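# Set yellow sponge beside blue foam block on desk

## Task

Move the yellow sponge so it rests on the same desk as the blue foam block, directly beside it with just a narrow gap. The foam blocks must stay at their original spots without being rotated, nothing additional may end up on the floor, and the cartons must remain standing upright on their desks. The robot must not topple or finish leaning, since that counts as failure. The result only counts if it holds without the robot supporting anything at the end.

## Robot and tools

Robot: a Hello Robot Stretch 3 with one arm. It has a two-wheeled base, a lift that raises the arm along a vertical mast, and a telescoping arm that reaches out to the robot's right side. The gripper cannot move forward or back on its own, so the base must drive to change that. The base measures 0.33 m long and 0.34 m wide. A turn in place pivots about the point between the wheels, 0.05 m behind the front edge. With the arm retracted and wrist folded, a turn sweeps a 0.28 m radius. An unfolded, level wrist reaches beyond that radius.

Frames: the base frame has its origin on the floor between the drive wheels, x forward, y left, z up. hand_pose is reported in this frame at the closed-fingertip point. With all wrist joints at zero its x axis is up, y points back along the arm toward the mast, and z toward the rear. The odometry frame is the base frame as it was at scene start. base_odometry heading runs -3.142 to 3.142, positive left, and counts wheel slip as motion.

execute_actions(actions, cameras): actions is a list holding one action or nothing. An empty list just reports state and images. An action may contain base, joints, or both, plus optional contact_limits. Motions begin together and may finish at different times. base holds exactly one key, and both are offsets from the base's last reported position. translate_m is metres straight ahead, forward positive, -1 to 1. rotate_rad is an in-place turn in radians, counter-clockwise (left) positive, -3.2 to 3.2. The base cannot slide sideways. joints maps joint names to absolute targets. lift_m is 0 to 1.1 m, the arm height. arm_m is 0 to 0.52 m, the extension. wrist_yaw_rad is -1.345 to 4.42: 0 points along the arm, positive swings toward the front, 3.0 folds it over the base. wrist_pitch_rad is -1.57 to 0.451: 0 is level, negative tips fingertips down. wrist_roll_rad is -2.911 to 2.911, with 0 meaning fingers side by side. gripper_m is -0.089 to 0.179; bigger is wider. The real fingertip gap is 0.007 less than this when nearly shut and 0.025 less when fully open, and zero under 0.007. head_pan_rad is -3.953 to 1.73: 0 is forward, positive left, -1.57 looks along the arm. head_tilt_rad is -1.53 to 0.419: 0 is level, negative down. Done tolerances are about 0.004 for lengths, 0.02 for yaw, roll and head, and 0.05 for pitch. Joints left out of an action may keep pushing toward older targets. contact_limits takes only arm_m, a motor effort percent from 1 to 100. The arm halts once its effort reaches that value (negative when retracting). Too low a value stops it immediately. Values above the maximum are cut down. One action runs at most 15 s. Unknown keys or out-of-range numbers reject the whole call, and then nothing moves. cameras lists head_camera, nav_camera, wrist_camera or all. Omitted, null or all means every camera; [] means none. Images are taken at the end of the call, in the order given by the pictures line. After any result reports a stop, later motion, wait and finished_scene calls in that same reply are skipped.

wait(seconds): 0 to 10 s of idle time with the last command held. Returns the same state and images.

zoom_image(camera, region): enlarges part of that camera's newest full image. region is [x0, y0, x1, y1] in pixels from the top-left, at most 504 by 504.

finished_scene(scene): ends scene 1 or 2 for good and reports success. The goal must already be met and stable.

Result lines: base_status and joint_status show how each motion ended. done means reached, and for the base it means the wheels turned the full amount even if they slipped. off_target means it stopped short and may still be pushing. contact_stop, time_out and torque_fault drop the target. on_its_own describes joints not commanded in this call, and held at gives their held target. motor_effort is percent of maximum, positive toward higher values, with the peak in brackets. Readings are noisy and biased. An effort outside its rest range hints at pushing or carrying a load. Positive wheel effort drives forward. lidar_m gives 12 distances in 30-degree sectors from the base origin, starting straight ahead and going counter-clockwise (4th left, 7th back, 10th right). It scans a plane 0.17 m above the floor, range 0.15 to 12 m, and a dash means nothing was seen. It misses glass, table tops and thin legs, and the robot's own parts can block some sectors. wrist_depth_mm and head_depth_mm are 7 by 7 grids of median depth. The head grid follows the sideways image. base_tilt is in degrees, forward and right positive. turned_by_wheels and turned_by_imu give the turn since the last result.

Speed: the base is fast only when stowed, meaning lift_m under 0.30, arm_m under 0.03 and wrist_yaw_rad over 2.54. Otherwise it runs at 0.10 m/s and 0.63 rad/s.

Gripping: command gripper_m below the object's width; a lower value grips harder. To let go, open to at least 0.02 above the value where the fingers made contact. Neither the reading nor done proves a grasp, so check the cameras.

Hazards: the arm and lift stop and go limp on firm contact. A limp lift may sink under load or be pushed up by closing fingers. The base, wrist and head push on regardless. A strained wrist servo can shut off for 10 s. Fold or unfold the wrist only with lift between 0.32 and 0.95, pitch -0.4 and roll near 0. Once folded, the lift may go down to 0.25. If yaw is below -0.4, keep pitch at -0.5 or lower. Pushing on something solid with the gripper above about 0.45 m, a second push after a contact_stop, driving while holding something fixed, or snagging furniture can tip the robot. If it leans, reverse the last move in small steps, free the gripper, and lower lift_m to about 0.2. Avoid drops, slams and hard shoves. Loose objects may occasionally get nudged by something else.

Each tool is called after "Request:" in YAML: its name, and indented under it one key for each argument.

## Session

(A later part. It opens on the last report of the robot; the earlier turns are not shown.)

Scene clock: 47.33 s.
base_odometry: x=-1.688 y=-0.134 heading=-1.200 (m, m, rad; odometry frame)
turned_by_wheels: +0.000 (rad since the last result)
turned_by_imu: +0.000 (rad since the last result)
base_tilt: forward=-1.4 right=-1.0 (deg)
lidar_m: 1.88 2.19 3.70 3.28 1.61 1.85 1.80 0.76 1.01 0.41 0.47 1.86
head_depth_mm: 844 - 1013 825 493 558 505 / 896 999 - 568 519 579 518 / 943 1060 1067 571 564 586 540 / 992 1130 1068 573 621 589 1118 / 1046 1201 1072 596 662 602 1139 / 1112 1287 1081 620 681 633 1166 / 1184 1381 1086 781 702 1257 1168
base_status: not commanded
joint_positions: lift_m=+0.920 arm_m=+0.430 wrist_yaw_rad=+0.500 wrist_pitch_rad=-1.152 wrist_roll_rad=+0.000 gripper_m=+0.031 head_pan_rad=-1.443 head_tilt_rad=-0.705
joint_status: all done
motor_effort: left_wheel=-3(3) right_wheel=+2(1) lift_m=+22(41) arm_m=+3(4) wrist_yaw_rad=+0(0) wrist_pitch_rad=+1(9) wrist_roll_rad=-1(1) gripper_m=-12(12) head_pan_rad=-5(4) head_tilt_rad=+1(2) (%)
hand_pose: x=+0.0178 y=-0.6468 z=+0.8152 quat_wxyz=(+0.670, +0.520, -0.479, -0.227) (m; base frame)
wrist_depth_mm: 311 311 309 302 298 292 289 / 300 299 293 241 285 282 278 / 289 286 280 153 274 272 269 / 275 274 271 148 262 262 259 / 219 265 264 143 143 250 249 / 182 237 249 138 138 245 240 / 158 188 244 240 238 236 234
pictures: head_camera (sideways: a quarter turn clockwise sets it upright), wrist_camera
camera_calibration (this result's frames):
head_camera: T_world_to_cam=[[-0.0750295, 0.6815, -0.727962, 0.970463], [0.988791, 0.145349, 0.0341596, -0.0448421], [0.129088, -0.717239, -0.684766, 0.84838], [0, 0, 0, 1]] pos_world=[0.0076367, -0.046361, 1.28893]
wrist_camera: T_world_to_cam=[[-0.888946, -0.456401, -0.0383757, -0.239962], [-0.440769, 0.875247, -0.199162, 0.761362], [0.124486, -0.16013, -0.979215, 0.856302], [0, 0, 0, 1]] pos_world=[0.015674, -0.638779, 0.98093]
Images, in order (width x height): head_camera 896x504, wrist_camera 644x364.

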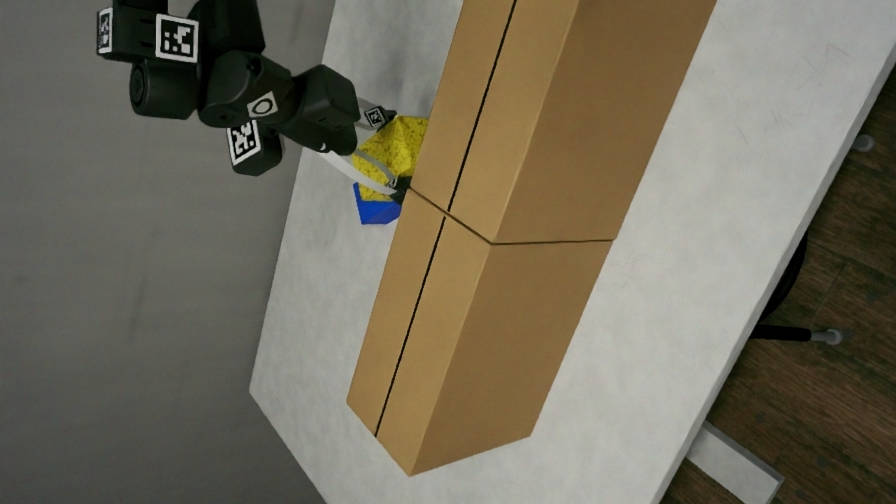

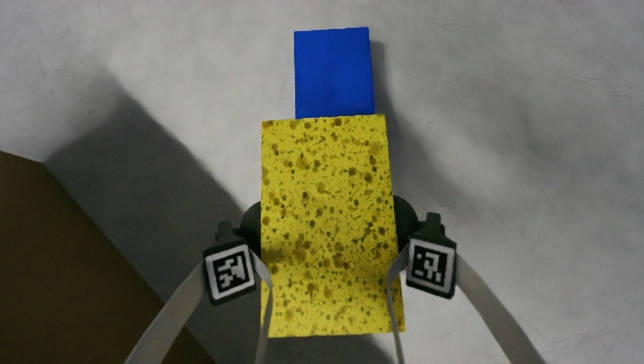

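Request:
execute_actions:
  actions:
    - {"joints":{"lift_m":0.857,"arm_m":0.434}}
  cameras: ["head_camera","wrist_camera"]

Scene clock: 48.80 s.
base_odometry: x=-1.688 y=-0.134 heading=-1.200 (m, m, rad; odometry frame)
turned_by_wheels: +0.000 (rad since the last result)
turned_by_imu: +0.000 (rad since the last result)
base_tilt: forward=-1.3 right=-1.0 (deg)
lidar_m: 1.88 2.19 3.69 3.26 1.61 1.85 1.81 0.76 1.01 0.41 0.47 1.86
head_depth_mm: 855 928 976 826 493 558 507 / 893 984 - 552 520 579 519 / 938 1062 1061 570 564 587 542 / 997 1129 1068 574 622 590 1122 / 1050 1199 1074 594 661 604 1143 / 1116 1286 1085 622 682 633 1167 / 1184 1382 1088 779 699 1262 1170
base_status: not commanded
joint_positions: lift_m=+0.857 arm_m=+0.434 wrist_yaw_rad=+0.500 wrist_pitch_rad=-1.153 wrist_roll_rad=+0.000 gripper_m=+0.031 head_pan_rad=-1.443 head_tilt_rad=-0.705
joint_status: all done
motor_effort: left_wheel=-3(3) right_wheel=+1(1) lift_m=+21(21) arm_m=+3(4) wrist_yaw_rad=+0(0) wrist_pitch_rad=+1(2) wrist_roll_rad=-1(2) gripper_m=-11(11) head_pan_rad=-5(4) head_tilt_rad=+1(2) (%)
hand_pose: x=+0.0176 y=-0.6505 z=+0.7521 quat_wxyz=(+0.670, +0.520, -0.478, -0.227) (m; base frame)
wrist_depth_mm: 238 235 232 175 226 223 218 / 227 225 223 170 214 213 212 / 218 217 213 153 207 207 202 / 211 208 206 147 198 199 196 / 204 200 199 141 142 192 190 / 187 196 191 138 138 185 183 / 163 186 185 181 181 180 178
pictures: head_camera (sideways: a quarter turn clockwise sets it upright), wrist_camera
camera_calibration (this result's frames):
head_camera: T_world_to_cam=[[-0.0750294, 0.6815, -0.727962, 0.970463], [0.988791, 0.145349, 0.0341596, -0.0448421], [0.129088, -0.717239, -0.684766, 0.84838], [0, 0, 0, 1]] pos_world=[0.0076367, -0.046361, 1.28893]
wrist_camera: T_world_to_cam=[[-0.888969, -0.45636, -0.0383456, -0.244218], [-0.440881, 0.875453, -0.198004, 0.75129], [0.123931, -0.159114, -0.979451, 0.79478], [0, 0, 0, 1]] pos_world=[0.0156296, -0.64271, 0.917842]
Images, in order (width x height): head_camera 896x504, wrist_camera 644x364.

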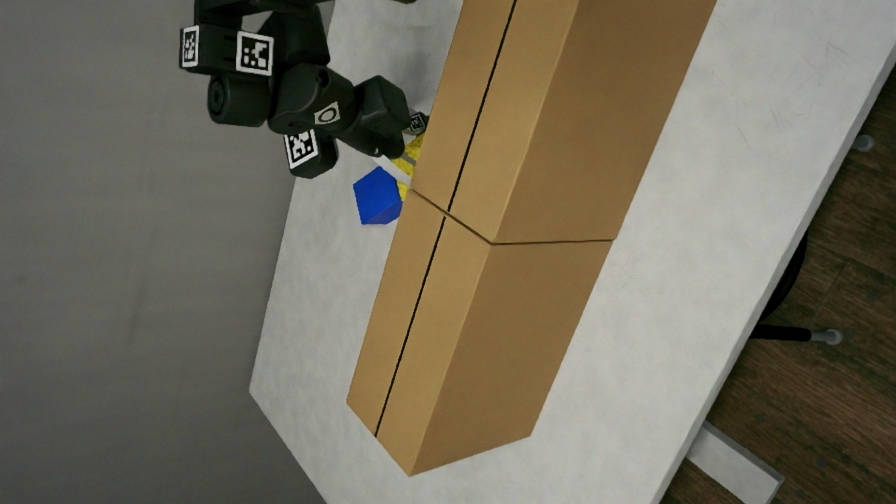

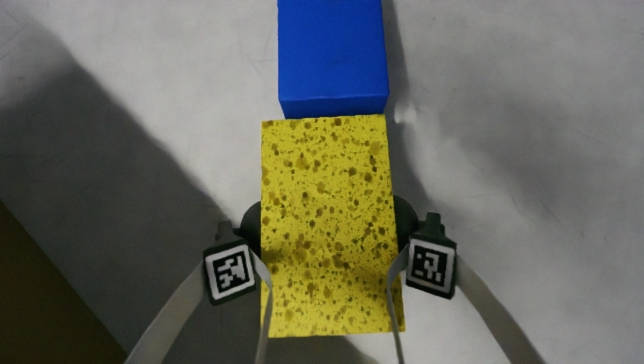

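Request:
execute_actions:
  actions:
    - {"joints":{"lift_m":0.85,"arm_m":0.441}}
  cameras: ["wrist_camera"]

Request:
execute_actions:
  actions:
    - {"joints":{"gripper_m":0.11}}
  cameras: ["wrist_camera"]

Request:
execute_actions:
  actions:
    - {"joints":{"lift_m":0.9}}
  cameras: ["wrist_camera","nav_camera"]

Scene clock: 49.63 s.
base_odometry: x=-1.688 y=-0.134 heading=-1.200 (m, m, rad; odometry frame)
turned_by_wheels: +0.000 (rad since the last result)
turned_by_imu: +0.000 (rad since the last result)
base_tilt: forward=-1.3 right=-1.0 (deg)
lidar_m: 1.88 2.19 3.71 3.28 1.61 1.86 1.80 0.76 1.01 0.41 0.47 1.86
head_depth_mm: 852 925 974 825 493 559 507 / 895 991 - 559 519 580 520 / 941 1065 1061 571 565 586 540 / 996 1130 1066 575 624 588 1119 / 1048 1204 1071 594 660 603 1143 / 1114 1280 1077 621 681 633 1167 / 1180 1377 1090 781 700 1259 1171
base_status: not commanded
joint_positions: lift_m=+0.850 arm_m=+0.441 wrist_yaw_rad=+0.500 wrist_pitch_rad=-1.154 wrist_roll_rad=+0.000 gripper_m=+0.031 head_pan_rad=-1.443 head_tilt_rad=-0.705
joint_status: all done
motor_effort: left_wheel=-3(3) right_wheel=+1(1) lift_m=+21(22) arm_m=+3(6) wrist_yaw_rad=+1(0) wrist_pitch_rad=+1(1) wrist_roll_rad=-1(1) gripper_m=-13(11) head_pan_rad=-5(4) head_tilt_rad=+1(2) (%)
hand_pose: x=+0.0176 y=-0.6575 z=+0.7451 quat_wxyz=(+0.670, +0.520, -0.478, -0.227) (m; base frame)
wrist_depth_mm: 227 227 223 169 216 214 214 / 220 218 216 161 208 205 204 / 211 210 207 153 200 199 195 / 204 201 198 147 191 192 188 / 196 194 192 142 142 185 183 / 188 188 183 137 138 179 176 / 170 181 179 175 173 173 171
pictures: wrist_camera
camera_calibration (this result's frames):
wrist_camera: T_world_to_cam=[[-0.888974, -0.45635, -0.0383378, -0.24768], [-0.44091, 0.875507, -0.197703, 0.755762], [0.123787, -0.158849, -0.979512, 0.787029], [0, 0, 0, 1]] pos_world=[0.0156181, -0.649684, 0.910825]
Images, in order (width x height): wrist_camera 644x364.

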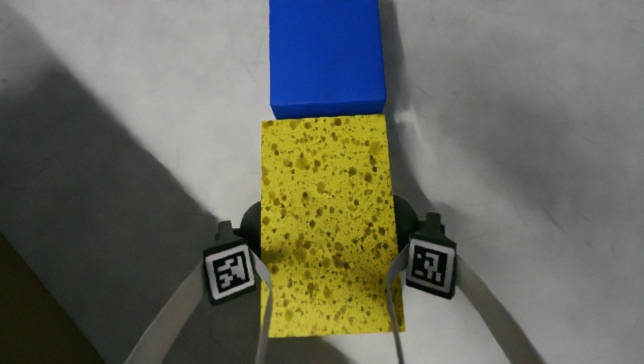

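Scene clock: 50.93 s.
base_odometry: x=-1.688 y=-0.134 heading=-1.200 (m, m, rad; odometry frame)
turned_by_wheels: +0.000 (rad since the last result)
turned_by_imu: +0.000 (rad since the last result)
base_tilt: forward=-1.3 right=-1.0 (deg)
lidar_m: 1.88 2.20 3.70 3.28 1.61 1.85 1.81 0.76 1.01 0.41 0.47 1.87
head_depth_mm: 853 925 975 827 493 558 507 / 895 996 - 553 518 578 518 / 941 1064 1064 571 564 587 542 / 992 1131 1066 572 623 588 1118 / 1047 1202 1075 594 661 604 1142 / 1116 1287 1081 620 682 632 1165 / 1181 1385 1088 782 703 1260 1175
base_status: not commanded
joint_positions: lift_m=+0.850 arm_m=+0.441 wrist_yaw_rad=+0.500 wrist_pitch_rad=-1.154 wrist_roll_rad=+0.000 gripper_m=+0.110 head_pan_rad=-1.443 head_tilt_rad=-0.705
joint_status: all done
motor_effort: left_wheel=-3(3) right_wheel=+2(1) lift_m=+21(22) arm_m=+3(3) wrist_yaw_rad=+0(1) wrist_pitch_rad=+1(1) wrist_roll_rad=-1(1) gripper_m=+1(79) head_pan_rad=-5(4) head_tilt_rad=+2(1) (%)
hand_pose: x=+0.0176 y=-0.6575 z=+0.7451 quat_wxyz=(+0.670, +0.520, -0.478, -0.227) (m; base frame)
wrist_depth_mm: 229 228 223 168 215 215 211 / 219 217 213 162 208 207 203 / 212 208 205 155 199 197 197 / 204 200 200 150 192 192 189 / 197 194 190 144 184 184 182 / 187 188 183 139 178 178 177 / 170 181 179 174 175 172 172
pictures: wrist_camera
camera_calibration (this result's frames):
wrist_camera: T_world_to_cam=[[-0.888974, -0.456349, -0.0383378, -0.24768], [-0.44091, 0.875507, -0.197702, 0.755761], [0.123786, -0.158849, -0.979512, 0.787029], [0, 0, 0, 1]] pos_world=[0.015618, -0.649684, 0.910825]
Images, in order (width x height): wrist_camera 644x364.

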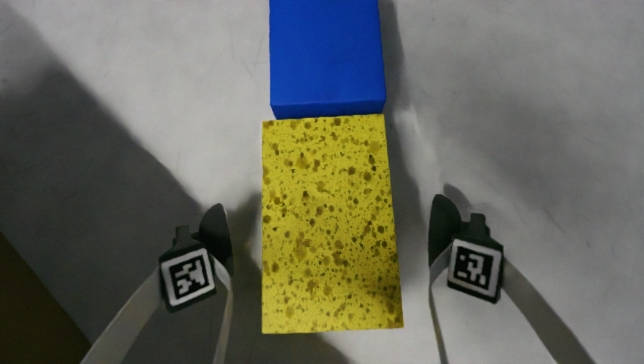

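Scene clock: 52.23 s.
base_odometry: x=-1.688 y=-0.134 heading=-1.200 (m, m, rad; odometry frame)
turned_by_wheels: +0.000 (rad since the last result)
turned_by_imu: +0.000 (rad since the last result)
base_tilt: forward=-1.3 right=-0.9 (deg)
lidar_m: 1.88 2.19 3.71 3.28 1.61 1.85 1.81 0.76 1.01 0.41 0.47 1.86
head_depth_mm: 853 - 1013 828 494 558 506 / 899 995 - 567 519 580 520 / 944 1061 1062 571 563 587 541 / 993 1123 1065 575 622 588 1116 / 1046 1206 1074 595 658 602 1140 / 1114 1283 1085 620 682 634 1167 / 1185 1380 1087 781 702 1257 1172
base_status: not commanded
joint_positions: lift_m=+0.900 arm_m=+0.441 wrist_yaw_rad=+0.500 wrist_pitch_rad=-1.154 wrist_roll_rad=+0.000 gripper_m=+0.110 head_pan_rad=-1.443 head_tilt_rad=-0.705
joint_status: all done
motor_effort: left_wheel=-3(2) right_wheel=+1(2) lift_m=+44(46) arm_m=+3(3) wrist_yaw_rad=+0(0) wrist_pitch_rad=+2(1) wrist_roll_rad=-2(2) gripper_m=+1(1) head_pan_rad=-4(5) head_tilt_rad=+1(1) (%)
hand_pose: x=+0.0176 y=-0.6575 z=+0.7943 quat_wxyz=(+0.670, +0.520, -0.478, -0.227) (m; base frame)
wrist_depth_mm: 287 282 283 228 275 271 268 / 278 273 273 219 263 261 257 / 269 265 258 210 252 251 246 / 257 251 251 201 244 242 237 / 238 244 241 194 235 234 231 / 196 237 229 186 227 225 222 / 171 222 224 223 221 217 218
pictures: nav_camera (sideways: a quarter turn counterclockwise sets it upright), wrist_camera
camera_calibration (this result's frames):
nav_camera: T_world_to_cam=[[0.107119, -0.655298, 0.747736, -0.935632], [-0.985754, -0.168084, -0.00608757, 0.0673471], [0.129672, -0.736432, -0.663968, 0.820253], [0, 0, 0, 1]] pos_world=[0.0602485, 0.00226172, 1.24464]
wrist_camera: T_world_to_cam=[[-0.888975, -0.456349, -0.0383379, -0.245795], [-0.440909, 0.875507, -0.197703, 0.765498], [0.123786, -0.158849, -0.979512, 0.835246], [0, 0, 0, 1]] pos_world=[0.015618, -0.649689, 0.960052]
Images, in order (width x height): nav_camera 672x504, wrist_camera 644x364.

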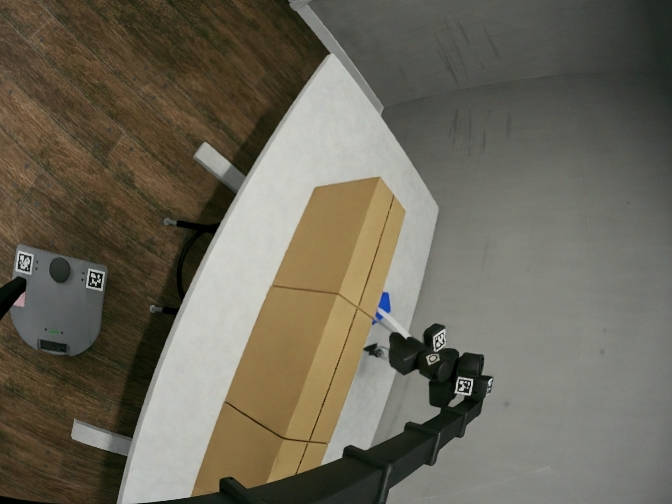

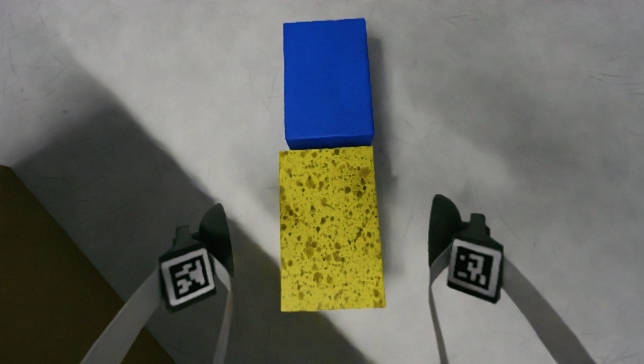

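Request:
finished_scene:
  scene: 2

The scene is finished: the task was done.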